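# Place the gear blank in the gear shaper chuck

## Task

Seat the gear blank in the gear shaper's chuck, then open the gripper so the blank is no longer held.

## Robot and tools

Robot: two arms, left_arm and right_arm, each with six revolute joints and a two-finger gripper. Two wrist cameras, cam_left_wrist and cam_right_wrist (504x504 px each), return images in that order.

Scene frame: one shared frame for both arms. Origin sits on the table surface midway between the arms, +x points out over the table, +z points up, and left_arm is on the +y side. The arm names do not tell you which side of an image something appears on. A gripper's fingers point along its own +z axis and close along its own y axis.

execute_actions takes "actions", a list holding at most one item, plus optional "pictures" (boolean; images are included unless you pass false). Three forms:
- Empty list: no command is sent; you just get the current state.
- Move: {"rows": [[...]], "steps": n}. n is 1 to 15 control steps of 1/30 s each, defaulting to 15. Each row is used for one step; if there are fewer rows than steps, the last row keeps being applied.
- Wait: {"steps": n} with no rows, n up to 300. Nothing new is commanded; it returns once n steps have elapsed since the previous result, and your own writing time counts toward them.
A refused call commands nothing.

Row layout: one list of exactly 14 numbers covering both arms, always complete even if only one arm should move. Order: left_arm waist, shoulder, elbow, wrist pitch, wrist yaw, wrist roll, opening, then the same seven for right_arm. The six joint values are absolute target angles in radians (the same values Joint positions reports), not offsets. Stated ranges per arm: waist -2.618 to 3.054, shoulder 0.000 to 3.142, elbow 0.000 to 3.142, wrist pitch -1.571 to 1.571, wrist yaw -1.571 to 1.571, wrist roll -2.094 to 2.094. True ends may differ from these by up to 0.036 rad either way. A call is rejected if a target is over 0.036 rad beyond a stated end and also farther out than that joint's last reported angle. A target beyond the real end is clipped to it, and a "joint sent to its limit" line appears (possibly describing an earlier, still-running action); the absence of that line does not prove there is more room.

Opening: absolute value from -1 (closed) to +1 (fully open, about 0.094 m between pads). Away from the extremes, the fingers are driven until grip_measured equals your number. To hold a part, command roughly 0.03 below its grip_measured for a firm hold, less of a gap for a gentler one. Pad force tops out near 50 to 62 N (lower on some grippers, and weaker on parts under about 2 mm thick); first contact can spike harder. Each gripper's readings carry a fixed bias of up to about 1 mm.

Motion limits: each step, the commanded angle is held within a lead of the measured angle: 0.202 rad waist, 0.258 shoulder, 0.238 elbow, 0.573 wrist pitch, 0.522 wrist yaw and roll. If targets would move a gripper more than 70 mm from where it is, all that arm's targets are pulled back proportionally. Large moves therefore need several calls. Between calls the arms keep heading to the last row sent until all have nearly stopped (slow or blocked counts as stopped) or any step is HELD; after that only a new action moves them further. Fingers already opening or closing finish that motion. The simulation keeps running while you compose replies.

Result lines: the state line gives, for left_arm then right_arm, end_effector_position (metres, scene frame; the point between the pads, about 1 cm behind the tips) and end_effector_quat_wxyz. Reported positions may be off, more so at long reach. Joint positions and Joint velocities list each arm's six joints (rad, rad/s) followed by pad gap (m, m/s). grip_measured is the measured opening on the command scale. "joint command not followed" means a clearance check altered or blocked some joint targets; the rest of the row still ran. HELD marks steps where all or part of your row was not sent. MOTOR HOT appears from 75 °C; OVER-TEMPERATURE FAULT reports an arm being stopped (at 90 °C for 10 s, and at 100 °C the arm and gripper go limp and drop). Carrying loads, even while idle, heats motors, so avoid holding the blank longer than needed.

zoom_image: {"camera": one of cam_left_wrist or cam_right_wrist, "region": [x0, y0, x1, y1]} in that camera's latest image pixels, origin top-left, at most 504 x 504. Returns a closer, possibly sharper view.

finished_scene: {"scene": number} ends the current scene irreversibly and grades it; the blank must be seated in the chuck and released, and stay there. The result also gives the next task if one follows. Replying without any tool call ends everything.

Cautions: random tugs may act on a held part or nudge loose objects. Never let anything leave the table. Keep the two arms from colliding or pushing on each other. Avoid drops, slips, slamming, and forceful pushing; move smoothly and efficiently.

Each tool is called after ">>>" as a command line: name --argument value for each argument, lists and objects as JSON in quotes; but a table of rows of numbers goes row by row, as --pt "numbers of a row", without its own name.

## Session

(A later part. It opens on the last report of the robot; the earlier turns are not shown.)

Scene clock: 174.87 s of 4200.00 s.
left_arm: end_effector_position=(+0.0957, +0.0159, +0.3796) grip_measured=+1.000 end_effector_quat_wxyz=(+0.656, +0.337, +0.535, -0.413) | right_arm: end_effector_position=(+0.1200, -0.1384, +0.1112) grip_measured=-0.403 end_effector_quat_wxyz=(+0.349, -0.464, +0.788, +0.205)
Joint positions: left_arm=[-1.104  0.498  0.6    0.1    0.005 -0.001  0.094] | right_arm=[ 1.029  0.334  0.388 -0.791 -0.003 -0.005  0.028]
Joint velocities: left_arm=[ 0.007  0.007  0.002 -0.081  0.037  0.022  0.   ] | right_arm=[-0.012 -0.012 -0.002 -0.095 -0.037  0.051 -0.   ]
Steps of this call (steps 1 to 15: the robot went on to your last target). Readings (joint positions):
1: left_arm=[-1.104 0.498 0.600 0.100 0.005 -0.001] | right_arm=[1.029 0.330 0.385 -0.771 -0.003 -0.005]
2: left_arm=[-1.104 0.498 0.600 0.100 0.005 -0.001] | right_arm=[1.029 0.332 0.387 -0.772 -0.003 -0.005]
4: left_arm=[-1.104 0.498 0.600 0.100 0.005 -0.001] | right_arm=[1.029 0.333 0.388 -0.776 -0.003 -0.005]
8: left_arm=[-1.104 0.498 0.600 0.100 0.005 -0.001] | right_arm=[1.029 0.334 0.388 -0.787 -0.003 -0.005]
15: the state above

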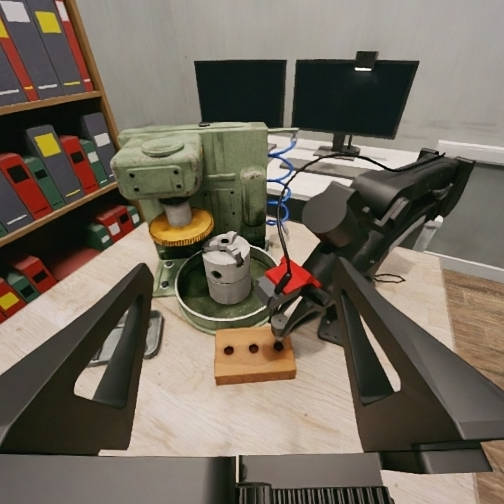

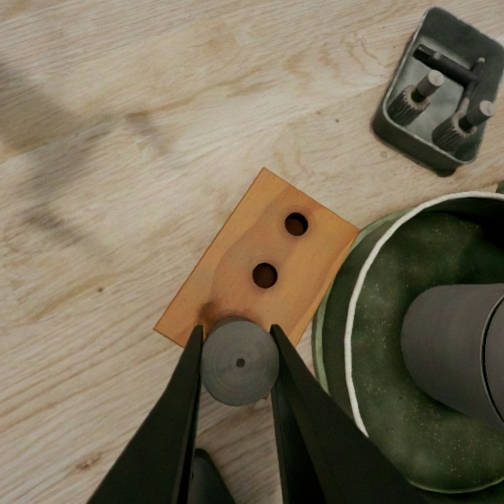

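>>> execute_actions --actions '[{"rows":[[-1.11,0.5,0.6,0.1,0,0,1,1.025,0.37,0.47,-0.79,0,0,-0.46],[-1.11,0.5,0.6,0.1,0,0,1,1.025,0.40,0.52,-0.81,0,0,-0.46],[-1.11,0.5,0.6,0.1,0,0,1,1.025,0.43,0.57,-0.83,0,0,-0.46],[-1.11,0.5,0.6,0.1,0,0,1,1.025,0.46,0.62,-0.85,0,0,-0.46],[-1.11,0.5,0.6,0.1,0,0,1,1.025,0.49,0.67,-0.87,0,0,-0.46],[-1.11,0.5,0.6,0.1,0,0,1,1.025,0.52,0.72,-0.89,0,0,-0.46],[-1.11,0.5,0.6,0.1,0,0,1,1.025,0.55,0.77,-0.91,0,0,-0.46],[-1.11,0.5,0.6,0.1,0,0,1,1.025,0.58,0.82,-0.93,0,0,-0.46],[-1.11,0.5,0.6,0.1,0,0,1,1.025,0.60,0.87,-0.95,0,0,-0.46],[-1.11,0.5,0.6,0.1,0,0,1,1.025,0.62,0.913,-0.975,0,0,-0.46]],"steps":15}]' --pictures false

>>> execute_actions --actions '[{"rows":[[-1.11,0.5,0.6,0.1,0,0,1,0.97,0.62,0.913,-0.975,0,0,-0.46],[-1.11,0.5,0.6,0.1,0,0,1,0.91,0.62,0.913,-0.975,0,0,-0.46],[-1.11,0.5,0.6,0.1,0,0,1,0.85,0.62,0.913,-0.975,0,0,-0.46],[-1.11,0.5,0.6,0.1,0,0,1,0.79,0.62,0.913,-0.975,0,0,-0.46],[-1.11,0.5,0.6,0.1,0,0,1,0.73,0.62,0.913,-0.975,0,0,-0.46],[-1.11,0.5,0.6,0.1,0,0,1,0.67,0.62,0.913,-0.975,0,0,-0.46],[-1.11,0.5,0.6,0.1,0,0,1,0.61,0.62,0.913,-0.975,0,0,-0.46],[-1.11,0.5,0.6,0.1,0,0,1,0.55,0.62,0.913,-0.975,0,0,-0.46],[-1.11,0.5,0.6,0.1,0,0,1,0.49,0.62,0.913,-0.975,0,0,-0.46],[-1.11,0.5,0.6,0.1,0,0,1,0.43,0.62,0.913,-0.975,0,0,-0.46],[-1.11,0.5,0.6,0.1,0,0,1,0.37,0.62,0.913,-0.975,0,0,-0.46],[-1.11,0.5,0.6,0.1,0,0,1,0.32,0.62,0.913,-0.975,0,0,-0.46],[-1.11,0.5,0.6,0.1,0,0,1,0.28,0.62,0.913,-0.975,0,0,-0.46],[-1.11,0.5,0.6,0.1,0,0,1,0.25,0.62,0.913,-0.975,0,0,-0.46],[-1.11,0.5,0.6,0.1,0,0,1,0.225,0.62,0.913,-0.975,0,0,-0.46]],"steps":15}]' --pictures false

>>> execute_actions --actions '[{"steps":20}]'

>>> zoom_image --camera "cam_left_wrist" --region '[120, 120, 340, 320]'

Scene clock: 201.33 s of 4200.00 s.
left_arm: end_effector_position=(+0.0957, +0.0159, +0.3796) grip_measured=+1.000 end_effector_quat_wxyz=(+0.656, +0.337, +0.535, -0.413) | right_arm: end_effector_position=(+0.1318, -0.1175, +0.2478) grip_measured=-0.403 end_effector_quat_wxyz=(+0.386, -0.454, +0.771, +0.226)
Joint positions: left_arm=[-1.104  0.498  0.6    0.1    0.005 -0.001  0.094] | right_arm=[ 1.029  0.608  0.897 -0.932 -0.003 -0.005  0.028]
Joint velocities: left_arm=[ 0.002 -0.007  0.002 -0.037 -0.051  0.051  0.   ] | right_arm=[-0.002 -0.002 -0.002 -0.286 -0.022 -0.022  0.001]
Steps of this call (steps 1 to 15: the robot went on to your last target; steps 16 to 90: nothing new was sent; then 22.97 s passed at rest; steps 91 to 105: all 15 steps of this action). Readings (joint positions):
91: left_arm=[-1.104 0.498 0.600 0.100 0.005 -0.001] | right_arm=[1.029 0.340 0.395 -0.798 -0.003 -0.005]
92: left_arm=[-1.104 0.498 0.600 0.100 0.005 -0.001] | right_arm=[1.029 0.356 0.415 -0.815 -0.003 -0.005]
94: left_arm=[-1.104 0.498 0.600 0.100 0.005 -0.001] | right_arm=[1.029 0.410 0.490 -0.853 -0.003 -0.005]
98: left_arm=[-1.104 0.498 0.600 0.100 0.005 -0.001] | right_arm=[1.029 0.528 0.703 -0.900 -0.003 -0.005]
105: the state above

Scene clock: 201.83 s of 4200.00 s.
left_arm: end_effector_position=(+0.0957, +0.0159, +0.3796) grip_measured=+1.000 end_effector_quat_wxyz=(+0.656, +0.337, +0.535, -0.413) | right_arm: end_effector_position=(+0.2277, -0.2451, +0.2365) grip_measured=-0.403 end_effector_quat_wxyz=(+0.417, -0.141, +0.896, +0.062)
Joint positions: left_arm=[-1.104  0.498  0.6    0.1    0.005 -0.001  0.094] | right_arm=[ 0.279  0.614  0.897 -0.984  0.004 -0.005  0.028]
Joint velocities: left_arm=[-0.012 -0.002 -0.007 -0.022 -0.051  0.022  0.   ] | right_arm=[-0.95   0.012 -0.002 -0.007  0.037 -0.022 -0.001]
Steps of this call (steps 1 to 15: all 15 steps of this action). Readings (joint positions):
1: left_arm=[-1.104 0.498 0.600 0.100 0.005 -0.001] | right_arm=[1.020 0.609 0.897 -0.943 -0.007 -0.005]
2: left_arm=[-1.104 0.498 0.600 0.100 0.005 -0.001] | right_arm=[0.991 0.611 0.897 -0.954 -0.011 -0.005]
4: left_arm=[-1.104 0.498 0.600 0.100 0.005 -0.001] | right_arm=[0.891 0.613 0.897 -0.969 -0.013 -0.005]
8: left_arm=[-1.104 0.498 0.600 0.100 0.005 -0.001] | right_arm=[0.651 0.614 0.897 -0.980 -0.006 -0.005]
15: the state above

Scene clock: 202.50 s of 4200.00 s.
left_arm: end_effector_position=(+0.0957, +0.0159, +0.3796) grip_measured=+1.000 end_effector_quat_wxyz=(+0.656, +0.337, +0.535, -0.413) | right_arm: end_effector_position=(+0.2296, -0.2553, +0.2353) grip_measured=-0.403 end_effector_quat_wxyz=(+0.416, -0.120, +0.900, +0.050)
Joint positions: left_arm=[-1.104  0.498  0.6    0.1    0.005 -0.001  0.094] | right_arm=[ 0.234  0.614  0.897 -0.99   0.008 -0.005  0.028]
Joint velocities: left_arm=[-0.017 -0.007  0.002  0.007  0.066 -0.066  0.   ] | right_arm=[ 0.012  0.007  0.017 -0.081 -0.051 -0.007 -0.   ]
Steps of this call (steps 1 to 20: the robot went on to your last target). Readings (joint positions):
1: left_arm=[-1.104 0.498 0.600 0.100 0.005 -0.001] | right_arm=[0.254 0.614 0.897 -0.985 0.006 -0.005]
2: left_arm=[-1.104 0.498 0.600 0.100 0.005 -0.001] | right_arm=[0.241 0.614 0.897 -0.986 0.008 -0.005]
4: left_arm=[-1.104 0.498 0.600 0.100 0.005 -0.001] | right_arm=[0.234 0.614 0.897 -0.988 0.008 -0.005]
8: left_arm=[-1.104 0.498 0.600 0.100 0.005 -0.001] | right_arm=[0.234 0.614 0.897 -0.990 0.008 -0.005]
20: the state above

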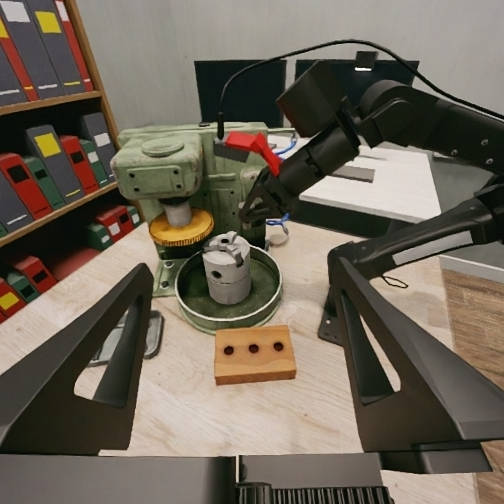

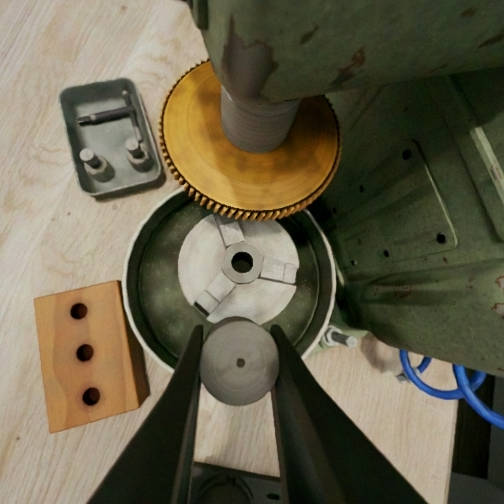

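Region (120, 120, 340, 320) of cam_left_wrist's 504x504 image, scaled by 2.291, with more detail than that image has; it fills the top 458 rows of this view, and the rest is white.

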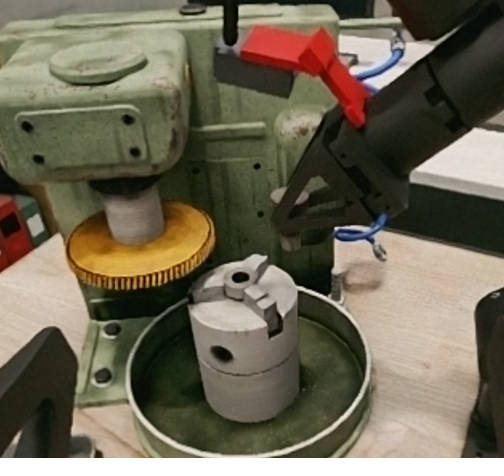

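>>> execute_actions --actions '[{"rows":[[-1.11,0.5,0.6,0.1,0,0,1,0.29,0.62,0.913,-0.975,0,0,-0.46],[-1.11,0.5,0.6,0.1,0,0,1,0.35,0.62,0.913,-0.975,0,0,-0.46],[-1.11,0.5,0.6,0.1,0,0,1,0.41,0.62,0.913,-0.975,0,0,-0.46],[-1.11,0.5,0.6,0.1,0,0,1,0.47,0.62,0.913,-0.975,0,0,-0.46],[-1.11,0.5,0.6,0.1,0,0,1,0.53,0.62,0.913,-0.975,0,0,-0.46],[-1.11,0.5,0.6,0.1,0,0,1,0.59,0.62,0.913,-0.975,0,0,-0.46],[-1.11,0.5,0.6,0.1,0,0,1,0.65,0.62,0.913,-0.975,0,0,-0.46],[-1.11,0.5,0.6,0.1,0,0,1,0.71,0.62,0.913,-0.975,0,0,-0.46],[-1.11,0.5,0.6,0.1,0,0,1,0.77,0.62,0.913,-0.975,0,0,-0.46],[-1.11,0.5,0.6,0.1,0,0,1,0.83,0.62,0.913,-0.975,0,0,-0.46],[-1.11,0.5,0.6,0.1,0,0,1,0.89,0.62,0.913,-0.975,0,0,-0.46],[-1.11,0.5,0.6,0.1,0,0,1,0.94,0.62,0.913,-0.975,0,0,-0.46],[-1.11,0.5,0.6,0.1,0,0,1,0.98,0.62,0.913,-0.975,0,0,-0.46],[-1.11,0.5,0.6,0.1,0,0,1,1.01,0.62,0.913,-0.975,0,0,-0.46],[-1.11,0.5,0.6,0.1,0,0,1,1.038,0.62,0.913,-0.975,0,0,-0.46]],"steps":15}]' --pictures false

>>> execute_actions --actions '[{"rows":[[-1.11,0.5,0.6,0.1,0,0,1,1.038,0.59,0.87,-0.95,0,0,-0.46],[-1.11,0.5,0.6,0.1,0,0,1,1.038,0.565,0.83,-0.93,0,0,-0.46],[-1.11,0.5,0.6,0.1,0,0,1,1.038,0.54,0.79,-0.91,0,0,-0.46],[-1.11,0.5,0.6,0.1,0,0,1,1.038,0.515,0.75,-0.89,0,0,-0.46],[-1.11,0.5,0.6,0.1,0,0,1,1.038,0.49,0.71,-0.87,0,0,-0.46],[-1.11,0.5,0.6,0.1,0,0,1,1.038,0.465,0.67,-0.85,0,0,-0.46],[-1.11,0.5,0.6,0.1,0,0,1,1.038,0.44,0.63,-0.83,0,0,-0.46],[-1.11,0.5,0.6,0.1,0,0,1,1.038,0.415,0.59,-0.81,0,0,-0.46],[-1.11,0.5,0.6,0.1,0,0,1,1.038,0.39,0.55,-0.79,0,0,-0.46],[-1.11,0.5,0.6,0.1,0,0,1,1.038,0.37,0.51,-0.78,0,0,-0.46],[-1.11,0.5,0.6,0.1,0,0,1,1.038,0.35,0.47,-0.77,0,0,-0.46],[-1.11,0.5,0.6,0.1,0,0,1,1.038,0.335,0.44,-0.76,0,0,-0.46],[-1.11,0.5,0.6,0.1,0,0,1,1.038,0.325,0.415,-0.75,0,0,-0.46],[-1.11,0.5,0.6,0.1,0,0,1,1.038,0.318,0.40,-0.745,0,0,-0.46],[-1.11,0.5,0.6,0.1,0,0,1,1.038,0.315,0.39,-0.745,0,0,-0.46]],"steps":15}]' --pictures false

>>> execute_actions --actions '[{"steps":25}]'

Scene clock: 236.67 s of 4200.00 s.
left_arm: end_effector_position=(+0.0957, +0.0159, +0.3796) grip_measured=+1.000 end_effector_quat_wxyz=(+0.656, +0.337, +0.535, -0.413) | right_arm: end_effector_position=(+0.1366, -0.1301, +0.2353) grip_measured=-0.403 end_effector_quat_wxyz=(+0.366, -0.442, +0.794, +0.202)
Joint positions: left_arm=[-1.104  0.498  0.6    0.1    0.005 -0.001  0.094] | right_arm=[ 0.981  0.614  0.897 -0.99  -0.002 -0.005  0.028]
Joint velocities: left_arm=[-0.002 -0.022 -0.002  0.007  0.007  0.007  0.   ] | right_arm=[ 0.974 -0.012 -0.002 -0.037 -0.081  0.095  0.001]
Steps of this call (steps 1 to 15: the robot went on to your last target; steps 16 to 90: nothing new was sent; then 30.67 s passed at rest; steps 91 to 105: all 15 steps of this action). Readings (joint positions):
91: left_arm=[-1.104 0.498 0.600 0.100 0.005 -0.001] | right_arm=[0.243 0.614 0.897 -0.990 0.011 -0.005]
92: left_arm=[-1.104 0.498 0.600 0.100 0.005 -0.001] | right_arm=[0.270 0.614 0.897 -0.990 0.015 -0.005]
94: left_arm=[-1.104 0.498 0.600 0.100 0.005 -0.001] | right_arm=[0.369 0.614 0.897 -0.990 0.016 -0.005]
98: left_arm=[-1.104 0.498 0.600 0.100 0.005 -0.001] | right_arm=[0.608 0.614 0.897 -0.990 0.009 -0.005]
105: the state above

Scene clock: 237.17 s of 4200.00 s.
left_arm: end_effector_position=(+0.0957, +0.0159, +0.3796) grip_measured=+1.000 end_effector_quat_wxyz=(+0.656, +0.337, +0.535, -0.413) | right_arm: end_effector_position=(+0.1171, -0.1425, +0.1106) grip_measured=-0.403 end_effector_quat_wxyz=(+0.335, -0.468, +0.794, +0.198)
Joint positions: left_arm=[-1.104  0.498  0.6    0.1    0.005 -0.001  0.094] | right_arm=[ 1.03   0.35   0.411 -0.833 -0.005 -0.005  0.028]
Joint velocities: left_arm=[ 0.022 -0.002 -0.007  0.037 -0.022  0.081  0.   ] | right_arm=[-0.012 -0.173 -0.589  0.139  0.007 -0.095  0.001]
Steps of this call (steps 1 to 15: all 15 steps of this action). Readings (joint positions):
1: left_arm=[-1.104 0.498 0.600 0.100 0.005 -0.001] | right_arm=[1.007 0.614 0.894 -0.988 -0.004 -0.005]
2: left_arm=[-1.104 0.498 0.600 0.100 0.005 -0.001] | right_arm=[1.022 0.609 0.883 -0.977 -0.006 -0.005]
4: left_arm=[-1.104 0.498 0.600 0.100 0.005 -0.001] | right_arm=[1.029 0.577 0.827 -0.945 -0.006 -0.005]
8: left_arm=[-1.104 0.498 0.600 0.100 0.005 -0.001] | right_arm=[1.030 0.478 0.662 -0.899 -0.006 -0.005]
15: the state above

Scene clock: 238.00 s of 4200.00 s.
left_arm: end_effector_position=(+0.0957, +0.0159, +0.3796) grip_measured=+1.000 end_effector_quat_wxyz=(+0.656, +0.337, +0.535, -0.413) | right_arm: end_effector_position=(+0.1198, -0.1377, +0.1092) grip_measured=-0.403 end_effector_quat_wxyz=(+0.347, -0.465, +0.789, +0.205)
Joint positions: left_arm=[-1.104  0.498  0.6    0.1    0.005 -0.001  0.094] | right_arm=[ 1.03   0.341  0.383 -0.785 -0.005 -0.005  0.028]
Joint velocities: left_arm=[ 0.007  0.002 -0.002 -0.007  0.066 -0.051  0.   ] | right_arm=[-0.002  0.007 -0.007 -0.051 -0.022  0.037  0.   ]
Steps of this call (steps 1 to 25: the robot went on to your last target). Readings (joint positions):
1: left_arm=[-1.104 0.498 0.600 0.100 0.005 -0.001] | right_arm=[1.030 0.346 0.395 -0.831 -0.005 -0.005]
2: left_arm=[-1.104 0.498 0.600 0.100 0.005 -0.001] | right_arm=[1.030 0.345 0.387 -0.830 -0.005 -0.005]
4: left_arm=[-1.104 0.498 0.600 0.100 0.005 -0.001] | right_arm=[1.030 0.344 0.383 -0.824 -0.005 -0.005]
8: left_arm=[-1.104 0.498 0.600 0.100 0.005 -0.001] | right_arm=[1.030 0.341 0.383 -0.798 -0.005 -0.005]
25: the state above

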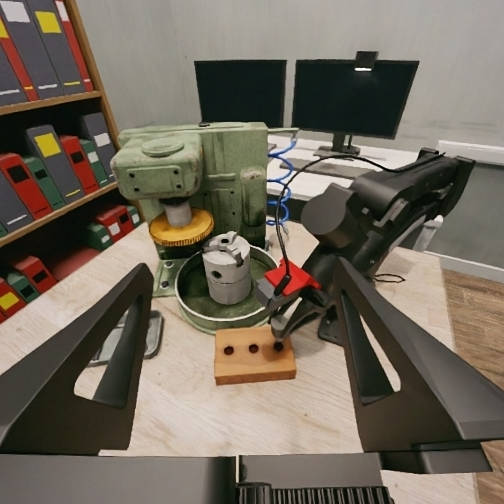

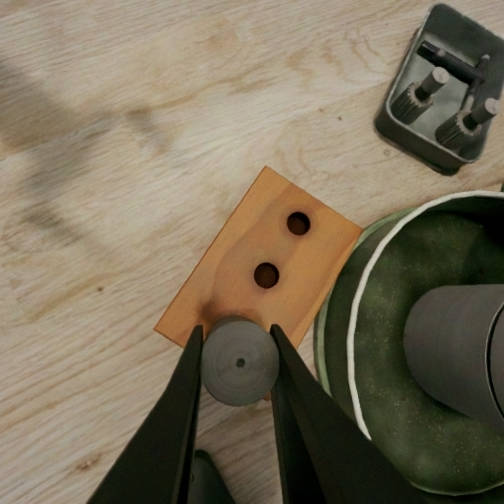

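>>> execute_actions --actions '[{"rows":[[-1.11,0.5,0.6,0.1,0,0,1,1.038,0.30,0.385,-0.72,0,0,-0.46],[-1.11,0.5,0.6,0.1,0,0,1,1.038,0.30,0.38,-0.71,0,0,-0.46],[-1.11,0.5,0.6,0.1,0,0,1,1.038,0.297,0.375,-0.702,0,0,-0.46],[-1.11,0.5,0.6,0.1,0,0,1,1.038,0.294,0.37,-0.702,0,0,-0.46],[-1.11,0.5,0.6,0.1,0,0,1,1.038,0.291,0.363,-0.702,0,0,-0.46],[-1.11,0.5,0.6,0.1,0,0,1,1.038,0.288,0.356,-0.702,0,0,-0.46],[-1.11,0.5,0.6,0.1,0,0,1,1.038,0.285,0.349,-0.702,0,0,-0.46],[-1.11,0.5,0.6,0.1,0,0,1,1.038,0.282,0.342,-0.702,0,0,-0.46],[-1.11,0.5,0.6,0.1,0,0,1,1.038,0.28,0.335,-0.702,0,0,-0.46],[-1.11,0.5,0.6,0.1,0,0,1,1.038,0.28,0.33,-0.702,0,0,-0.46]],"steps":15}]' --pictures false

>>> execute_actions --actions '[{"steps":15}]' --pictures false

Scene clock: 251.67 s of 4200.00 s.
left_arm: end_effector_position=(+0.0957, +0.0159, +0.3796) grip_measured=+1.000 end_effector_quat_wxyz=(+0.656, +0.337, +0.535, -0.413) | right_arm: end_effector_position=(+0.1212, -0.1353, +0.1011) grip_measured=-0.403 end_effector_quat_wxyz=(+0.357, -0.462, +0.784, +0.211)
Joint positions: left_arm=[-1.104  0.498  0.6    0.1    0.005 -0.001  0.094] | right_arm=[ 1.03   0.306  0.331 -0.74  -0.005 -0.005  0.028]
Joint velocities: left_arm=[-0.012 -0.022 -0.012 -0.037  0.037  0.051  0.   ] | right_arm=[ 0.017  0.017 -0.007 -0.022  0.022 -0.022  0.   ]
Steps of this call (steps 1 to 15: the robot went on to your last target; steps 16 to 90: nothing new was sent; then 10.17 s passed at rest; steps 91 to 105: all 15 steps of this action). Readings (joint positions):
91: left_arm=[-1.104 0.498 0.600 0.100 0.005 -0.001] | right_arm=[1.030 0.338 0.383 -0.783 -0.005 -0.005]
92: left_arm=[-1.104 0.498 0.600 0.100 0.005 -0.001] | right_arm=[1.030 0.334 0.383 -0.780 -0.005 -0.005]
94: left_arm=[-1.104 0.498 0.600 0.100 0.005 -0.001] | right_arm=[1.030 0.325 0.383 -0.767 -0.005 -0.005]
98: left_arm=[-1.104 0.498 0.600 0.100 0.005 -0.001] | right_arm=[1.030 0.310 0.364 -0.742 -0.005 -0.005]
105: the state above

Scene clock: 252.17 s of 4200.00 s.
left_arm: end_effector_position=(+0.0957, +0.0159, +0.3796) grip_measured=+1.000 end_effector_quat_wxyz=(+0.656, +0.337, +0.535, -0.413) | right_arm: end_effector_position=(+0.1212, -0.1352, +0.1013) grip_measured=-0.403 end_effector_quat_wxyz=(+0.358, -0.462, +0.784, +0.211)
Joint positions: left_arm=[-1.104  0.498  0.6    0.1    0.005 -0.001  0.094] | right_arm=[ 1.03   0.306  0.331 -0.739 -0.005 -0.005  0.028]
Joint velocities: left_arm=[-0.007 -0.027 -0.002 -0.095 -0.081 -0.007  0.   ] | right_arm=[-0.002 -0.012 -0.007 -0.051  0.007 -0.037  0.   ]
Steps of this call (steps 1 to 15: the robot went on to your last target). Readings (joint positions):
1: left_arm=[-1.104 0.498 0.600 0.100 0.005 -0.001] | right_arm=[1.030 0.306 0.331 -0.740 -0.005 -0.005]
2: left_arm=[-1.104 0.498 0.600 0.100 0.005 -0.001] | right_arm=[1.030 0.306 0.331 -0.739 -0.005 -0.005]
4: left_arm=[-1.104 0.498 0.600 0.100 0.005 -0.001] | right_arm=[1.030 0.306 0.331 -0.739 -0.005 -0.005]
8: left_arm=[-1.104 0.498 0.600 0.100 0.005 -0.001] | right_arm=[1.030 0.306 0.331 -0.739 -0.005 -0.005]
15: the state above
All arms were judged still, so your last target was given up. Only a new action makes them travel on or press farther. Fingers that are still opening or closing keep moving.

Good. Ramp: per step q3 −.005, q2 −.0022, q4 +.0028.

>>> execute_actions --actions '[{"rows":[[-1.11,0.5,0.6,0.1,0,0,1,1.038,0.278,0.325,-0.70,0,0,-0.46],[-1.11,0.5,0.6,0.1,0,0,1,1.038,0.276,0.32,-0.697,0,0,-0.46],[-1.11,0.5,0.6,0.1,0,0,1,1.038,0.273,0.315,-0.694,0,0,-0.46],[-1.11,0.5,0.6,0.1,0,0,1,1.038,0.271,0.31,-0.692,0,0,-0.46],[-1.11,0.5,0.6,0.1,0,0,1,1.038,0.269,0.305,-0.689,0,0,-0.46],[-1.11,0.5,0.6,0.1,0,0,1,1.038,0.267,0.30,-0.686,0,0,-0.46],[-1.11,0.5,0.6,0.1,0,0,1,1.038,0.265,0.295,-0.683,0,0,-0.46],[-1.11,0.5,0.6,0.1,0,0,1,1.038,0.262,0.29,-0.68,0,0,-0.46],[-1.11,0.5,0.6,0.1,0,0,1,1.038,0.26,0.285,-0.678,0,0,-0.46],[-1.11,0.5,0.6,0.1,0,0,1,1.038,0.258,0.28,-0.675,0,0,-0.46],[-1.11,0.5,0.6,0.1,0,0,1,1.038,0.256,0.275,-0.672,0,0,-0.46],[-1.11,0.5,0.6,0.1,0,0,1,1.038,0.254,0.27,-0.669,0,0,-0.46],[-1.11,0.5,0.6,0.1,0,0,1,1.038,0.251,0.265,-0.666,0,0,-0.46],[-1.11,0.5,0.6,0.1,0,0,1,1.038,0.249,0.26,-0.664,0,0,-0.46],[-1.11,0.5,0.6,0.1,0,0,1,1.038,0.247,0.255,-0.661,0,0,-0.46]],"steps":15}]' --pictures false

>>> execute_actions --actions '[{"rows":[[-1.11,0.5,0.6,0.1,0,0,1,1.038,0.245,0.25,-0.658,0,0,-0.46],[-1.11,0.5,0.6,0.1,0,0,1,1.038,0.243,0.245,-0.655,0,0,-0.46],[-1.11,0.5,0.6,0.1,0,0,1,1.038,0.24,0.24,-0.652,0,0,-0.46],[-1.11,0.5,0.6,0.1,0,0,1,1.038,0.238,0.235,-0.65,0,0,-0.46],[-1.11,0.5,0.6,0.1,0,0,1,1.038,0.236,0.23,-0.647,0,0,-0.46],[-1.11,0.5,0.6,0.1,0,0,1,1.038,0.234,0.225,-0.644,0,0,-0.46],[-1.11,0.5,0.6,0.1,0,0,1,1.038,0.232,0.22,-0.641,0,0,-0.46],[-1.11,0.5,0.6,0.1,0,0,1,1.038,0.229,0.215,-0.638,0,0,-0.46],[-1.11,0.5,0.6,0.1,0,0,1,1.038,0.227,0.21,-0.636,0,0,-0.46],[-1.11,0.5,0.6,0.1,0,0,1,1.038,0.225,0.205,-0.633,0,0,-0.46],[-1.11,0.5,0.6,0.1,0,0,1,1.038,0.223,0.20,-0.63,0,0,-0.46],[-1.11,0.5,0.6,0.1,0,0,1,1.038,0.221,0.195,-0.628,0,0,-0.46],[-1.11,0.5,0.6,0.1,0,0,1,1.038,0.219,0.19,-0.626,0,0,-0.46]],"steps":15}]' --pictures false

>>> execute_actions --actions '[{"steps":15}]'

Scene clock: 279.67 s of 4200.00 s.
left_arm: end_effector_position=(+0.0957, +0.0159, +0.3796) grip_measured=+1.000 end_effector_quat_wxyz=(+0.656, +0.337, +0.535, -0.413) | right_arm: end_effector_position=(+0.1206, -0.1363, +0.0843) grip_measured=-0.403 end_effector_quat_wxyz=(+0.355, -0.463, +0.785, +0.209)
Joint positions: left_arm=[-1.104  0.498  0.6    0.1    0.005 -0.001  0.094] | right_arm=[ 1.03   0.276  0.268 -0.713 -0.005 -0.005  0.028]
Joint velocities: left_arm=[ 0.002 -0.012 -0.002  0.095 -0.037 -0.066  0.   ] | right_arm=[-0.007 -0.09  -0.149  0.081 -0.022 -0.037  0.001]
Steps of this call (steps 1 to 90: nothing new was sent; then 24.00 s passed at rest; steps 91 to 105: all 15 steps of this action). Readings (joint positions):
91: left_arm=[-1.104 0.498 0.600 0.100 0.005 -0.001] | right_arm=[1.030 0.306 0.331 -0.739 -0.005 -0.005]
92: left_arm=[-1.104 0.498 0.600 0.100 0.005 -0.001] | right_arm=[1.030 0.306 0.331 -0.739 -0.005 -0.005]
94: left_arm=[-1.104 0.498 0.600 0.100 0.005 -0.001] | right_arm=[1.030 0.303 0.326 -0.734 -0.005 -0.005]
98: left_arm=[-1.104 0.498 0.600 0.100 0.005 -0.001] | right_arm=[1.030 0.291 0.305 -0.726 -0.005 -0.005]
105: the state above

Scene clock: 280.17 s of 4200.00 s.
left_arm: end_effector_position=(+0.0957, +0.0159, +0.3796) grip_measured=+1.000 end_effector_quat_wxyz=(+0.656, +0.337, +0.535, -0.413) | right_arm: end_effector_position=(+0.1230, -0.1321, +0.0763) grip_measured=-0.403 end_effector_quat_wxyz=(+0.369, -0.459, +0.778, +0.218)
Joint positions: left_arm=[-1.104  0.498  0.6    0.1    0.005 -0.001  0.094] | right_arm=[ 1.03   0.241  0.208 -0.652 -0.005 -0.005  0.028]
Joint velocities: left_arm=[-0.007  0.002  0.002 -0.081  0.022  0.007  0.   ] | right_arm=[-0.012 -0.022 -0.046 -0.007  0.007 -0.051  0.   ]
Steps of this call (steps 1 to 15: all 15 steps of this action). Readings (joint positions):
1: left_arm=[-1.104 0.498 0.600 0.100 0.005 -0.001] | right_arm=[1.030 0.274 0.263 -0.710 -0.005 -0.005]
2: left_arm=[-1.104 0.498 0.600 0.100 0.005 -0.001] | right_arm=[1.030 0.272 0.258 -0.708 -0.005 -0.005]
4: left_arm=[-1.104 0.498 0.600 0.100 0.005 -0.001] | right_arm=[1.030 0.268 0.248 -0.702 -0.005 -0.005]
8: left_arm=[-1.104 0.498 0.600 0.100 0.005 -0.001] | right_arm=[1.030 0.257 0.231 -0.686 -0.005 -0.005]
15: the state above

Scene clock: 280.67 s of 4200.00 s.
left_arm: end_effector_position=(+0.0957, +0.0159, +0.3796) grip_measured=+1.000 end_effector_quat_wxyz=(+0.656, +0.337, +0.535, -0.413) | right_arm: end_effector_position=(+0.1234, -0.1313, +0.0764) grip_measured=-0.403 end_effector_quat_wxyz=(+0.371, -0.459, +0.777, +0.219)
Joint positions: left_arm=[-1.104  0.498  0.6    0.1    0.005 -0.001  0.094] | right_arm=[ 1.03   0.241  0.205 -0.644 -0.005 -0.005  0.028]
Joint velocities: left_arm=[ 0.017  0.002  0.007 -0.066  0.037 -0.051  0.   ] | right_arm=[-0.017 -0.017  0.007  0.007  0.022 -0.037 -0.   ]
Steps of this call (steps 1 to 15: the robot went on to your last target). Readings (joint positions):
1: left_arm=[-1.104 0.498 0.600 0.100 0.005 -0.001] | right_arm=[1.030 0.241 0.207 -0.650 -0.005 -0.005]
2: left_arm=[-1.104 0.498 0.600 0.100 0.005 -0.001] | right_arm=[1.030 0.241 0.206 -0.648 -0.005 -0.005]
4: left_arm=[-1.104 0.498 0.600 0.100 0.005 -0.001] | right_arm=[1.030 0.241 0.205 -0.646 -0.005 -0.005]
8: left_arm=[-1.104 0.498 0.600 0.100 0.005 -0.001] | right_arm=[1.030 0.241 0.205 -0.645 -0.005 -0.005]
15: the state above
All arms were judged still, so your last target was given up. Only a new action makes them travel on or press farther. Fingers that are still opening or closing keep moving.

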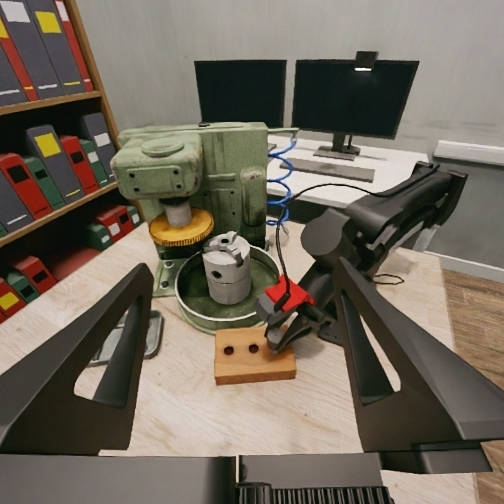

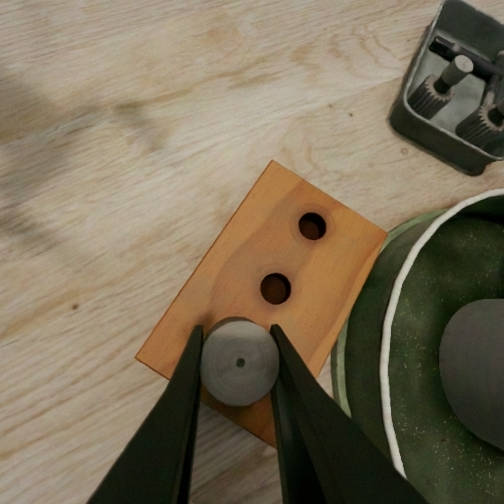

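>>> execute_actions --actions '[{"rows":[[-1.11,0.5,0.6,0.1,0,0,1,1.038,0.219,0.19,-0.64,0,0,-0.46],[-1.11,0.5,0.6,0.1,0,0,1,1.038,0.219,0.19,-0.65,0,0,-0.46],[-1.11,0.5,0.6,0.1,0,0,1,1.038,0.219,0.19,-0.66,0,0,-0.46],[-1.11,0.5,0.6,0.1,0,0,1,1.038,0.219,0.19,-0.67,0,0,-0.46],[-1.11,0.5,0.6,0.1,0,0,1,1.038,0.219,0.19,-0.68,0,0,-0.46]],"steps":15}]'

>>> zoom_image --camera "cam_left_wrist" --region '[200, 280, 330, 400]'

Scene clock: 287.40 s of 4200.00 s.
left_arm: end_effector_position=(+0.0957, +0.0159, +0.3796) grip_measured=+1.000 end_effector_quat_wxyz=(+0.656, +0.337, +0.535, -0.413) | right_arm: end_effector_position=(+0.1233, -0.1315, +0.0761) grip_measured=-0.403 end_effector_quat_wxyz=(+0.370, -0.459, +0.778, +0.218)
Joint positions: left_arm=[-1.104  0.498  0.6    0.1    0.005 -0.001  0.094] | right_arm=[ 1.03   0.241  0.205 -0.646 -0.005 -0.005  0.028]
Joint velocities: left_arm=[ 0.017 -0.012  0.007 -0.066 -0.051 -0.007  0.   ] | right_arm=[-0.002 -0.007 -0.027  0.007 -0.051 -0.051  0.   ]
Steps of this call (steps 1 to 90: nothing new was sent; then 3.23 s passed at rest; steps 91 to 105: all 15 steps of this action). Readings (joint positions):
91: left_arm=[-1.104 0.498 0.600 0.100 0.005 -0.001] | right_arm=[1.030 0.241 0.205 -0.644 -0.005 -0.005]
92: left_arm=[-1.104 0.498 0.600 0.100 0.005 -0.001] | right_arm=[1.030 0.241 0.205 -0.644 -0.005 -0.005]
94: left_arm=[-1.104 0.498 0.600 0.100 0.005 -0.001] | right_arm=[1.030 0.241 0.205 -0.645 -0.005 -0.005]
98: left_arm=[-1.104 0.498 0.600 0.100 0.005 -0.001] | right_arm=[1.030 0.241 0.205 -0.646 -0.005 -0.005]
105: the state above

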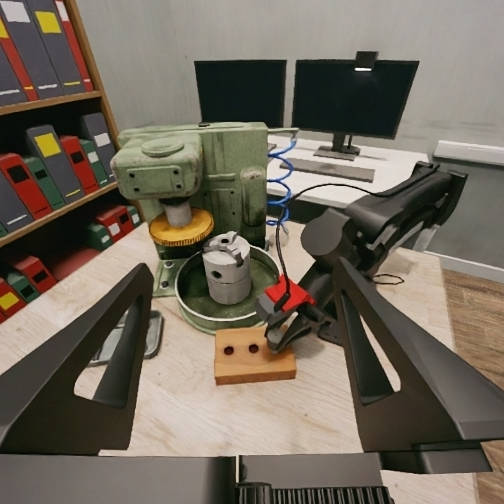

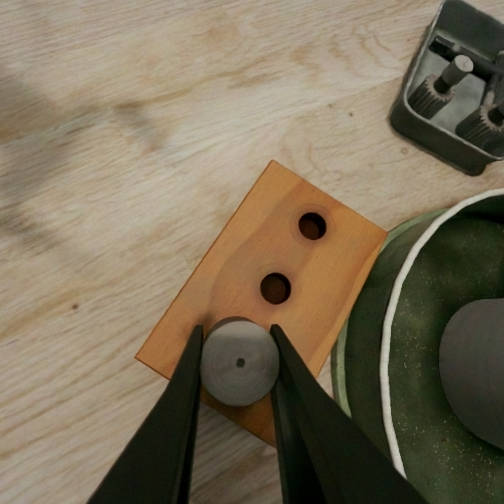

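Region (200, 280, 330, 400) of cam_left_wrist's 504x504 image, scaled by 3.877, with more detail than that image has; it fills the top 465 rows of this view, and the rest is white.

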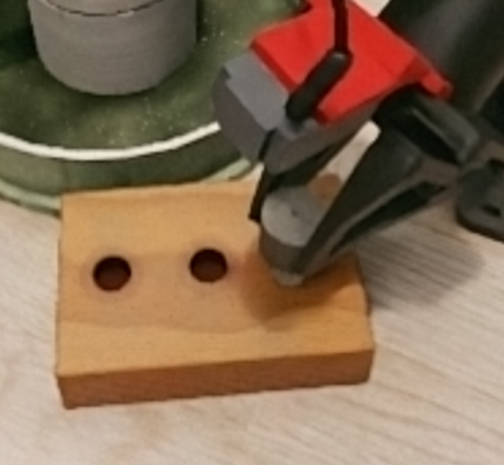

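>>> execute_actions --actions '[{"rows":[[-1.11,0.5,0.6,0.1,0,0,1,1.038,0.25,0.25,-0.68,0,0,-0.46],[-1.11,0.5,0.6,0.1,0,0,1,1.038,0.27,0.28,-0.69,0,0,-0.46],[-1.11,0.5,0.6,0.1,0,0,1,1.038,0.285,0.30,-0.70,0,0,-0.46],[-1.11,0.5,0.6,0.1,0,0,1,1.038,0.293,0.31,-0.715,0,0,-0.46]],"steps":15}]' --pictures false

>>> execute_actions --actions '[{"steps":15}]'

>>> zoom_image --camera "cam_left_wrist" --region '[200, 280, 330, 400]'

Scene clock: 294.07 s of 4200.00 s.
left_arm: end_effector_position=(+0.0957, +0.0159, +0.3796) grip_measured=+1.000 end_effector_quat_wxyz=(+0.656, +0.337, +0.535, -0.413) | right_arm: end_effector_position=(+0.1201, -0.1371, +0.0859) grip_measured=-0.403 end_effector_quat_wxyz=(+0.352, -0.464, +0.786, +0.208)
Joint positions: left_arm=[-1.104  0.498  0.6    0.1    0.005 -0.001  0.094] | right_arm=[ 1.03   0.284  0.28  -0.725 -0.005 -0.005  0.028]
Joint velocities: left_arm=[-0.012  0.012  0.002 -0.051  0.066  0.022  0.   ] | right_arm=[ 0.002  0.007  0.012 -0.007 -0.081 -0.066 -0.   ]
Steps of this call (steps 1 to 15: the robot went on to your last target; steps 16 to 90: nothing new was sent; then 3.17 s passed at rest; steps 91 to 105: all 15 steps of this action). Readings (joint positions):
91: left_arm=[-1.104 0.498 0.600 0.100 0.005 -0.001] | right_arm=[1.030 0.241 0.208 -0.649 -0.005 -0.005]
92: left_arm=[-1.104 0.498 0.600 0.100 0.005 -0.001] | right_arm=[1.030 0.245 0.216 -0.661 -0.005 -0.005]
94: left_arm=[-1.104 0.498 0.600 0.100 0.005 -0.001] | right_arm=[1.030 0.268 0.246 -0.690 -0.005 -0.005]
98: left_arm=[-1.104 0.498 0.600 0.100 0.005 -0.001] | right_arm=[1.030 0.284 0.279 -0.706 -0.005 -0.005]
105: the state above

Scene clock: 294.57 s of 4200.00 s.
left_arm: end_effector_position=(+0.0957, +0.0159, +0.3796) grip_measured=+1.000 end_effector_quat_wxyz=(+0.656, +0.337, +0.535, -0.413) | right_arm: end_effector_position=(+0.1197, -0.1378, +0.0850) grip_measured=-0.403 end_effector_quat_wxyz=(+0.350, -0.464, +0.787, +0.206)
Joint positions: left_arm=[-1.104  0.498  0.6    0.1    0.005 -0.001  0.094] | right_arm=[ 1.03   0.284  0.28  -0.73  -0.005 -0.005  0.028]
Joint velocities: left_arm=[-0.017  0.012 -0.002 -0.051 -0.037  0.007  0.   ] | right_arm=[ 0.022 -0.002 -0.012 -0.007  0.022 -0.081  0.001]
Steps of this call (steps 1 to 15: the robot went on to your last target). Readings (joint positions):
1: left_arm=[-1.104 0.498 0.600 0.100 0.005 -0.001] | right_arm=[1.030 0.284 0.280 -0.726 -0.005 -0.005]
2: left_arm=[-1.104 0.498 0.600 0.100 0.005 -0.001] | right_arm=[1.030 0.284 0.280 -0.727 -0.005 -0.005]
4: left_arm=[-1.104 0.498 0.600 0.100 0.005 -0.001] | right_arm=[1.030 0.284 0.280 -0.728 -0.005 -0.005]
8: left_arm=[-1.104 0.498 0.600 0.100 0.005 -0.001] | right_arm=[1.030 0.284 0.280 -0.729 -0.005 -0.005]
15: the state above
All arms were judged still, so your last target was given up. Only a new action makes them travel on or press farther. Fingers that are still opening or closing keep moving.

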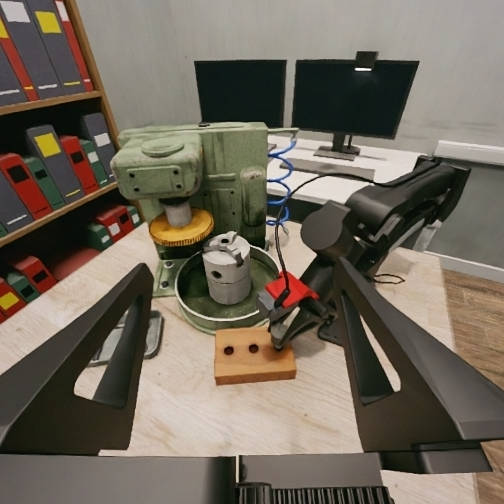

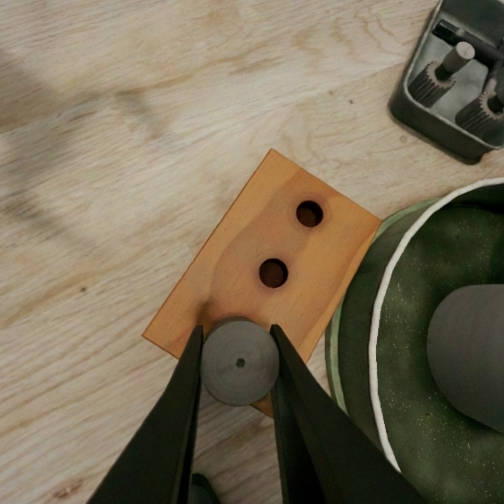

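Region (200, 280, 330, 400) of cam_left_wrist's 504x504 image, scaled by 3.877, with more detail than that image has; it fills the top 465 rows of this view, and the rest is white.

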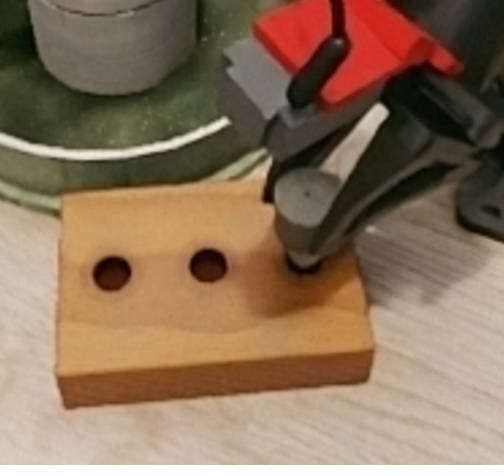

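>>> execute_actions --actions '[{"rows":[[-1.11,0.5,0.6,0.1,0,0,1,1.034,0.28,0.275,-0.69,0,0,-0.46],[-1.11,0.5,0.6,0.1,0,0,1,1.034,0.28,0.27,-0.685,0,0,-0.46],[-1.11,0.5,0.6,0.1,0,0,1,1.034,0.28,0.265,-0.68,0,0,-0.46],[-1.11,0.5,0.6,0.1,0,0,1,1.034,0.28,0.26,-0.677,0,0,-0.46],[-1.11,0.5,0.6,0.1,0,0,1,1.034,0.28,0.255,-0.677,0,0,-0.46],[-1.11,0.5,0.6,0.1,0,0,1,1.034,0.28,0.25,-0.677,0,0,-0.46],[-1.11,0.5,0.6,0.1,0,0,1,1.034,0.28,0.245,-0.677,0,0,-0.46],[-1.11,0.5,0.6,0.1,0,0,1,1.034,0.28,0.24,-0.677,0,0,-0.46]],"steps":15}]' --pictures false

>>> execute_actions --actions '[{"steps":15}]'

>>> zoom_image --camera "cam_left_wrist" --region '[200, 280, 330, 400]'

Scene clock: 304.43 s of 4200.00 s.
left_arm: end_effector_position=(+0.0957, +0.0159, +0.3796) grip_measured=+1.000 end_effector_quat_wxyz=(+0.656, +0.337, +0.535, -0.413) | right_arm: end_effector_position=(+0.1197, -0.1390, +0.0731) grip_measured=-0.403 end_effector_quat_wxyz=(+0.343, -0.466, +0.790, +0.201)
Joint positions: left_arm=[-1.104  0.498  0.6    0.1    0.005 -0.001  0.094] | right_arm=[ 1.03   0.284  0.244 -0.712 -0.003 -0.005  0.028]
Joint velocities: left_arm=[-0.012 -0.002 -0.007  0.007  0.007  0.051  0.   ] | right_arm=[-0.027  0.007  0.022  0.022  0.007 -0.007 -0.   ]
Steps of this call (steps 1 to 90: nothing new was sent; then 6.37 s passed at rest; steps 91 to 105: all 15 steps of this action). Readings (joint positions):
91: left_arm=[-1.104 0.498 0.600 0.100 0.005 -0.001] | right_arm=[1.030 0.284 0.280 -0.730 -0.005 -0.005]
92: left_arm=[-1.104 0.498 0.600 0.100 0.005 -0.001] | right_arm=[1.030 0.284 0.280 -0.729 -0.005 -0.005]
94: left_arm=[-1.104 0.498 0.600 0.100 0.005 -0.001] | right_arm=[1.030 0.284 0.276 -0.723 -0.005 -0.005]
98: left_arm=[-1.104 0.498 0.600 0.100 0.005 -0.001] | right_arm=[1.030 0.284 0.255 -0.715 -0.005 -0.005]
105: the state above

Scene clock: 304.93 s of 4200.00 s.
left_arm: end_effector_position=(+0.0957, +0.0159, +0.3796) grip_measured=+1.000 end_effector_quat_wxyz=(+0.656, +0.337, +0.535, -0.413) | right_arm: end_effector_position=(+0.1197, -0.1390, +0.0731) grip_measured=-0.403 end_effector_quat_wxyz=(+0.343, -0.466, +0.790, +0.201)
Joint positions: left_arm=[-1.104  0.498  0.6    0.1    0.005 -0.001  0.094] | right_arm=[ 1.03   0.284  0.244 -0.712 -0.003 -0.005  0.028]
Joint velocities: left_arm=[ 0.002  0.007  0.002  0.066 -0.007 -0.095  0.   ] | right_arm=[ 0.007  0.007  0.012  0.022 -0.022 -0.037  0.   ]
Steps of this call (steps 1 to 15: the robot went on to your last target). Readings (joint positions):
1: left_arm=[-1.104 0.498 0.600 0.100 0.005 -0.001] | right_arm=[1.030 0.284 0.244 -0.712 -0.003 -0.005]
2: left_arm=[-1.104 0.498 0.600 0.100 0.005 -0.001] | right_arm=[1.030 0.284 0.244 -0.712 -0.003 -0.005]
4: left_arm=[-1.104 0.498 0.600 0.100 0.005 -0.001] | right_arm=[1.030 0.284 0.244 -0.712 -0.003 -0.005]
8: left_arm=[-1.104 0.498 0.600 0.100 0.005 -0.001] | right_arm=[1.030 0.284 0.244 -0.712 -0.003 -0.005]
15: the state above
All arms were judged still, so your last target was given up. Only a new action makes them travel on or press farther. Fingers that are still opening or closing keep moving.

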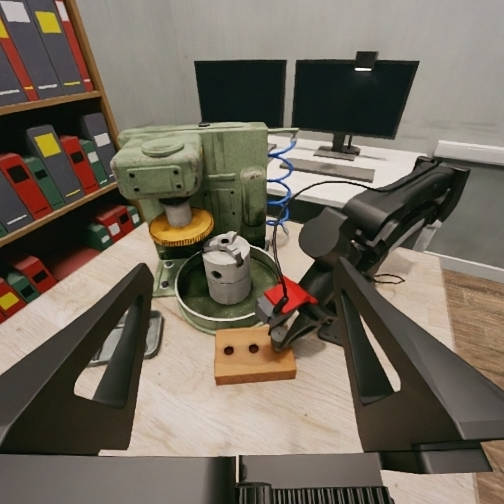

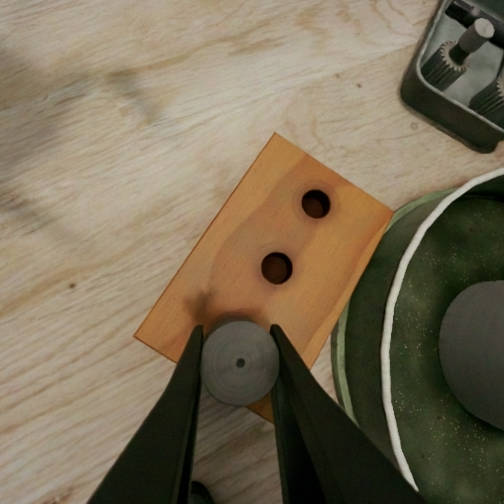

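Region (200, 280, 330, 400) of cam_left_wrist's 504x504 image, scaled by 3.877, with more detail than that image has; it fills the top 465 rows of this view, and the rest is white.

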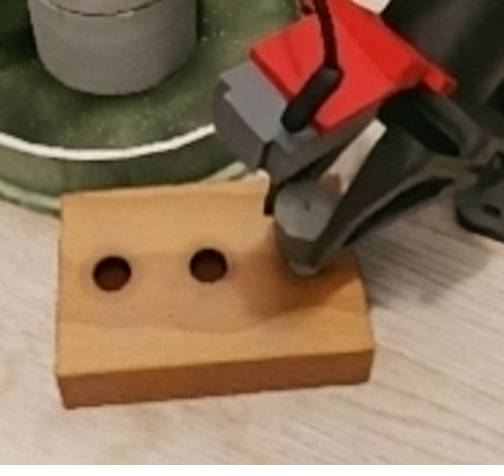

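Entering. Retrace the lift path down (actual .264,.202,-.676 → .247,.187,-.661).

>>> execute_actions --actions '[{"rows":[[-1.11,0.5,0.6,0.1,0,0,1,1.034,0.258,0.235,-0.673,0,0,-0.46],[-1.11,0.5,0.6,0.1,0,0,1,1.034,0.256,0.23,-0.669,0,0,-0.46],[-1.11,0.5,0.6,0.1,0,0,1,1.034,0.253,0.225,-0.665,0,0,-0.46],[-1.11,0.5,0.6,0.1,0,0,1,1.034,0.251,0.22,-0.661,0,0,-0.46],[-1.11,0.5,0.6,0.1,0,0,1,1.034,0.248,0.215,-0.657,0,0,-0.46],[-1.11,0.5,0.6,0.1,0,0,1,1.034,0.246,0.21,-0.653,0,0,-0.46],[-1.11,0.5,0.6,0.1,0,0,1,1.034,0.243,0.205,-0.649,0,0,-0.46],[-1.11,0.5,0.6,0.1,0,0,1,1.034,0.241,0.20,-0.645,0,0,-0.46],[-1.11,0.5,0.6,0.1,0,0,1,1.034,0.239,0.196,-0.642,0,0,-0.46]],"steps":15}]' --pictures false

>>> execute_actions --actions '[{"steps":10}]' --pictures false

Scene clock: 313.33 s of 4200.00 s.
left_arm: end_effector_position=(+0.0957, +0.0159, +0.3796) grip_measured=+1.000 end_effector_quat_wxyz=(+0.656, +0.337, +0.535, -0.413) | right_arm: end_effector_position=(+0.1202, -0.1379, +0.0646) grip_measured=-0.403 end_effector_quat_wxyz=(+0.347, -0.465, +0.789, +0.204)
Joint positions: left_arm=[-1.104  0.498  0.6    0.1    0.005 -0.001  0.094] | right_arm=[ 1.03   0.264  0.204 -0.681 -0.003 -0.005  0.028]
Joint velocities: left_arm=[ 0.007  0.002 -0.007 -0.022 -0.037 -0.022  0.   ] | right_arm=[ 0.037 -0.007 -0.017  0.022  0.081 -0.037 -0.   ]
Steps of this call (steps 1 to 90: nothing new was sent; then 4.90 s passed at rest; steps 91 to 105: all 15 steps of this action). Readings (joint positions):
91: left_arm=[-1.104 0.498 0.600 0.100 0.005 -0.001] | right_arm=[1.030 0.284 0.244 -0.711 -0.003 -0.005]
92: left_arm=[-1.104 0.498 0.600 0.100 0.005 -0.001] | right_arm=[1.030 0.284 0.244 -0.711 -0.003 -0.005]
94: left_arm=[-1.104 0.498 0.600 0.100 0.005 -0.001] | right_arm=[1.030 0.282 0.238 -0.705 -0.003 -0.005]
98: left_arm=[-1.104 0.498 0.600 0.100 0.005 -0.001] | right_arm=[1.030 0.270 0.214 -0.694 -0.003 -0.005]
105: the state above

Scene clock: 313.67 s of 4200.00 s.
left_arm: end_effector_position=(+0.0957, +0.0159, +0.3796) grip_measured=+1.000 end_effector_quat_wxyz=(+0.656, +0.337, +0.535, -0.413) | right_arm: end_effector_position=(+0.1202, -0.1379, +0.0646) grip_measured=-0.403 end_effector_quat_wxyz=(+0.347, -0.465, +0.789, +0.204)
Joint positions: left_arm=[-1.104  0.498  0.6    0.1    0.005 -0.001  0.094] | right_arm=[ 1.03   0.264  0.204 -0.681 -0.003 -0.005  0.028]
Joint velocities: left_arm=[-0.012 -0.007 -0.012 -0.022  0.037 -0.066  0.   ] | right_arm=[ 0.002  0.012  0.012 -0.066 -0.007  0.095 -0.   ]
Steps of this call (steps 1 to 10: the robot went on to your last target). Readings (joint positions):
1: left_arm=[-1.104 0.498 0.600 0.100 0.005 -0.001] | right_arm=[1.030 0.264 0.204 -0.681 -0.003 -0.005]
2: left_arm=[-1.104 0.498 0.600 0.100 0.005 -0.001] | right_arm=[1.030 0.264 0.204 -0.681 -0.003 -0.005]
4: left_arm=[-1.104 0.498 0.600 0.100 0.005 -0.001] | right_arm=[1.030 0.264 0.204 -0.681 -0.003 -0.005]
8: left_arm=[-1.104 0.498 0.600 0.100 0.005 -0.001] | right_arm=[1.030 0.264 0.204 -0.681 -0.003 -0.005]
10: the state above

>>> execute_actions --actions '[{"rows":[[-1.11,0.5,0.6,0.1,0,0,1,1.034,0.26,0.204,-0.675,0,0,-0.3],[-1.11,0.5,0.6,0.1,0,0,1,1.034,0.26,0.204,-0.675,0,0,0.2]],"steps":12}]' --pictures false

>>> execute_actions --actions '[{"rows":[[-1.11,0.5,0.6,0.1,0,0,1,1.034,0.26,0.25,-0.70,0,0,0.2],[-1.11,0.5,0.6,0.1,0,0,1,1.034,0.26,0.30,-0.73,0,0,0.2],[-1.11,0.5,0.6,0.1,0,0,1,1.034,0.25,0.36,-0.76,0,0,0.2],[-1.11,0.5,0.6,0.1,0,0,1,1.034,0.24,0.42,-0.8,0,0,0.2],[-1.11,0.5,0.6,0.1,0,0,1,1.034,0.22,0.48,-0.84,0,0,0.2],[-1.11,0.5,0.6,0.1,0,0,1,1.034,0.2,0.54,-0.88,0,0,0.2],[-1.11,0.5,0.6,0.1,0,0,1,1.034,0.18,0.6,-0.92,0,0,0.2],[-1.11,0.5,0.6,0.1,0,0,1,1.034,0.15,0.66,-0.96,0,0,0.2],[-1.11,0.5,0.6,0.1,0,0,1,1.034,0.12,0.72,-1.0,0,0,0.2],[-1.11,0.5,0.6,0.1,0,0,1,1.0,0.09,0.78,-1.05,0,0,0.2],[-1.11,0.5,0.6,0.1,0,0,1,0.9,0.07,0.84,-1.1,0,0,0.2],[-1.11,0.5,0.6,0.1,0,0,1,0.8,0.05,0.9,-1.15,0,0,0.2],[-1.11,0.5,0.6,0.1,0,0,1,0.7,0.05,0.9,-1.15,0,0,0.2],[-1.11,0.5,0.6,0.1,0,0,1,0.6,0.05,0.9,-1.15,0,0,0.2],[-1.11,0.5,0.6,0.1,0,0,1,0.5,0.05,0.9,-1.15,0,0,0.2]],"steps":15}]' --pictures false

>>> execute_actions --actions '[{"rows":[[-1.205,1.554,0.485,0.769,0,0,0.2,0.45,0.05,0.9,-1.15,0,0,1]],"steps":15}]' --pictures false

>>> execute_actions --actions '[{"steps":40}]'

Scene clock: 341.37 s of 4200.00 s.
left_arm: end_effector_position=(+0.0957, +0.0159, +0.3796) grip_measured=+1.000 end_effector_quat_wxyz=(+0.656, +0.337, +0.535, -0.413) | right_arm: end_effector_position=(+0.1202, -0.1379, +0.0646) grip_measured=+0.198 end_effector_quat_wxyz=(+0.347, -0.465, +0.789, +0.204)
Joint positions: left_arm=[-1.104  0.498  0.6    0.1    0.005 -0.001  0.094] | right_arm=[ 1.03   0.264  0.204 -0.681 -0.003 -0.005  0.056]
Joint velocities: left_arm=[ 0.012 -0.002  0.002 -0.081  0.037  0.066  0.   ] | right_arm=[-0.007 -0.002 -0.022 -0.081  0.037  0.066  0.   ]
Steps of this call (steps 1 to 15: the robot went on to your last target; steps 16 to 90: nothing new was sent; then 24.30 s passed at rest; steps 91 to 102: all 12 steps of this action). Readings (joint positions):
91: left_arm=[-1.104 0.498 0.600 0.100 0.005 -0.001] | right_arm=[1.030 0.264 0.204 -0.681 -0.003 -0.005]
92: left_arm=[-1.104 0.498 0.600 0.100 0.005 -0.001] | right_arm=[1.030 0.264 0.204 -0.681 -0.003 -0.005]
94: left_arm=[-1.104 0.498 0.600 0.100 0.005 -0.001] | right_arm=[1.030 0.264 0.204 -0.681 -0.003 -0.005]
98: left_arm=[-1.104 0.498 0.600 0.100 0.005 -0.001] | right_arm=[1.030 0.264 0.204 -0.681 -0.003 -0.005]
102: the state above

Scene clock: 341.87 s of 4200.00 s.
left_arm: end_effector_position=(+0.0957, +0.0159, +0.3796) grip_measured=+1.000 end_effector_quat_wxyz=(+0.656, +0.337, +0.535, -0.413) | right_arm: end_effector_position=(+0.1118, -0.2287, +0.3193) grip_measured=+0.198 end_effector_quat_wxyz=(+0.608, -0.277, +0.705, +0.236)
Joint positions: left_arm=[-1.104  0.498  0.6    0.1    0.005 -0.001  0.094] | right_arm=[ 0.716  0.052  0.903 -0.999  0.    -0.005  0.056]
Joint velocities: left_arm=[ 0.007  0.007 -0.017  0.007 -0.051 -0.022  0.   ] | right_arm=[-2.171 -0.379  0.466 -0.374  0.066  0.037 -0.   ]
Steps of this call (steps 1 to 15: all 15 steps of this action). Readings (joint positions):
1: left_arm=[-1.104 0.498 0.600 0.100 0.005 -0.001] | right_arm=[1.030 0.264 0.206 -0.684 -0.003 -0.005]
2: left_arm=[-1.104 0.498 0.600 0.100 0.005 -0.001] | right_arm=[1.030 0.264 0.217 -0.698 -0.003 -0.005]
4: left_arm=[-1.104 0.498 0.600 0.100 0.005 -0.001] | right_arm=[1.030 0.264 0.283 -0.749 -0.003 -0.005]
8: left_arm=[-1.104 0.498 0.600 0.100 0.005 -0.001] | right_arm=[1.030 0.222 0.526 -0.842 -0.003 -0.005]
15: the state above

Scene clock: 342.37 s of 4200.00 s.
left_arm: end_effector_position=(+0.1266, -0.1367, +0.1118) grip_measured=+0.202 end_effector_quat_wxyz=(+0.471, +0.467, +0.673, -0.327) | right_arm: end_effector_position=(+0.1209, -0.2585, +0.2910) grip_measured=+1.000 end_effector_quat_wxyz=(+0.591, -0.192, +0.770, +0.144)
Joint positions: left_arm=[-1.199  1.561  0.493  0.719 -0.    -0.001  0.056] | right_arm=[ 0.456  0.043  0.912 -1.133  0.001 -0.005  0.094]
Joint velocities: left_arm=[-0.012  0.379 -0.315 -0.212 -0.037  0.007 -0.002] | right_arm=[-0.007 -0.012 -0.007 -0.051 -0.037 -0.007  0.   ]
Steps of this call (steps 1 to 15: all 15 steps of this action). Readings (joint positions):
1: left_arm=[-1.122 0.530 0.581 0.195 -0.003 -0.001] | right_arm=[0.641 0.044 0.912 -1.013 0.000 -0.005]
2: left_arm=[-1.154 0.598 0.566 0.333 -0.004 -0.001] | right_arm=[0.567 0.042 0.912 -1.030 0.000 -0.005]
4: left_arm=[-1.191 0.772 0.547 0.525 -0.001 -0.001] | right_arm=[0.474 0.043 0.912 -1.072 0.001 -0.005]
8: left_arm=[-1.199 1.125 0.526 0.682 -0.000 -0.001] | right_arm=[0.456 0.043 0.912 -1.114 0.001 -0.005]
15: the state above

Scene clock: 343.70 s of 4200.00 s.
left_arm: end_effector_position=(+0.1267, -0.1369, +0.1151) grip_measured=+0.202 end_effector_quat_wxyz=(+0.481, +0.462, +0.666, -0.334) | right_arm: end_effector_position=(+0.1207, -0.2586, +0.2902) grip_measured=+1.000 end_effector_quat_wxyz=(+0.589, -0.193, +0.771, +0.144)
Joint positions: left_arm=[-1.199  1.568  0.479  0.769 -0.    -0.001  0.056] | right_arm=[ 0.456  0.043  0.912 -1.136  0.001 -0.005  0.094]
Joint velocities: left_arm=[-0.007  0.002 -0.002 -0.022 -0.022 -0.051 -0.001] | right_arm=[ 0.002  0.002  0.007 -0.022 -0.051 -0.007  0.   ]
Steps of this call (steps 1 to 30: the robot went on to your last target; steps 31 to 40: nothing new was sent). Readings (joint positions):
1: left_arm=[-1.199 1.568 0.484 0.713 -0.000 -0.001] | right_arm=[0.456 0.043 0.912 -1.133 0.001 -0.005]
2: left_arm=[-1.199 1.568 0.479 0.713 -0.000 -0.001] | right_arm=[0.456 0.043 0.912 -1.134 0.001 -0.005]
4: left_arm=[-1.199 1.568 0.479 0.731 -0.000 -0.001] | right_arm=[0.456 0.043 0.912 -1.135 0.001 -0.005]
8: left_arm=[-1.199 1.568 0.479 0.756 -0.000 -0.001] | right_arm=[0.456 0.043 0.912 -1.136 0.001 -0.005]
40: the state above
All arms were judged still, so your last target was given up. Only a new action makes them travel on or press farther. Fingers that are still opening or closing keep moving.

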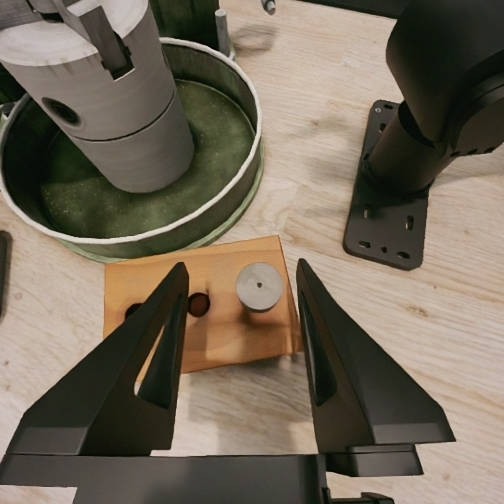

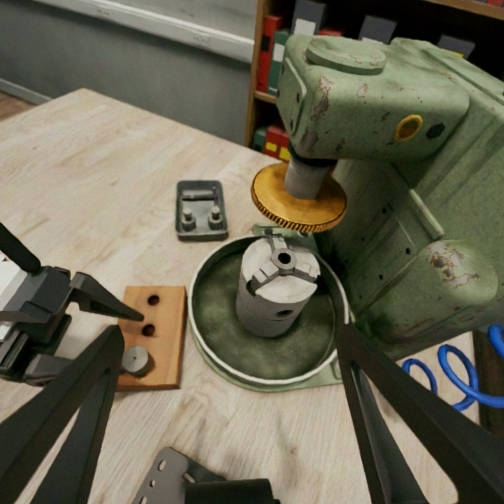

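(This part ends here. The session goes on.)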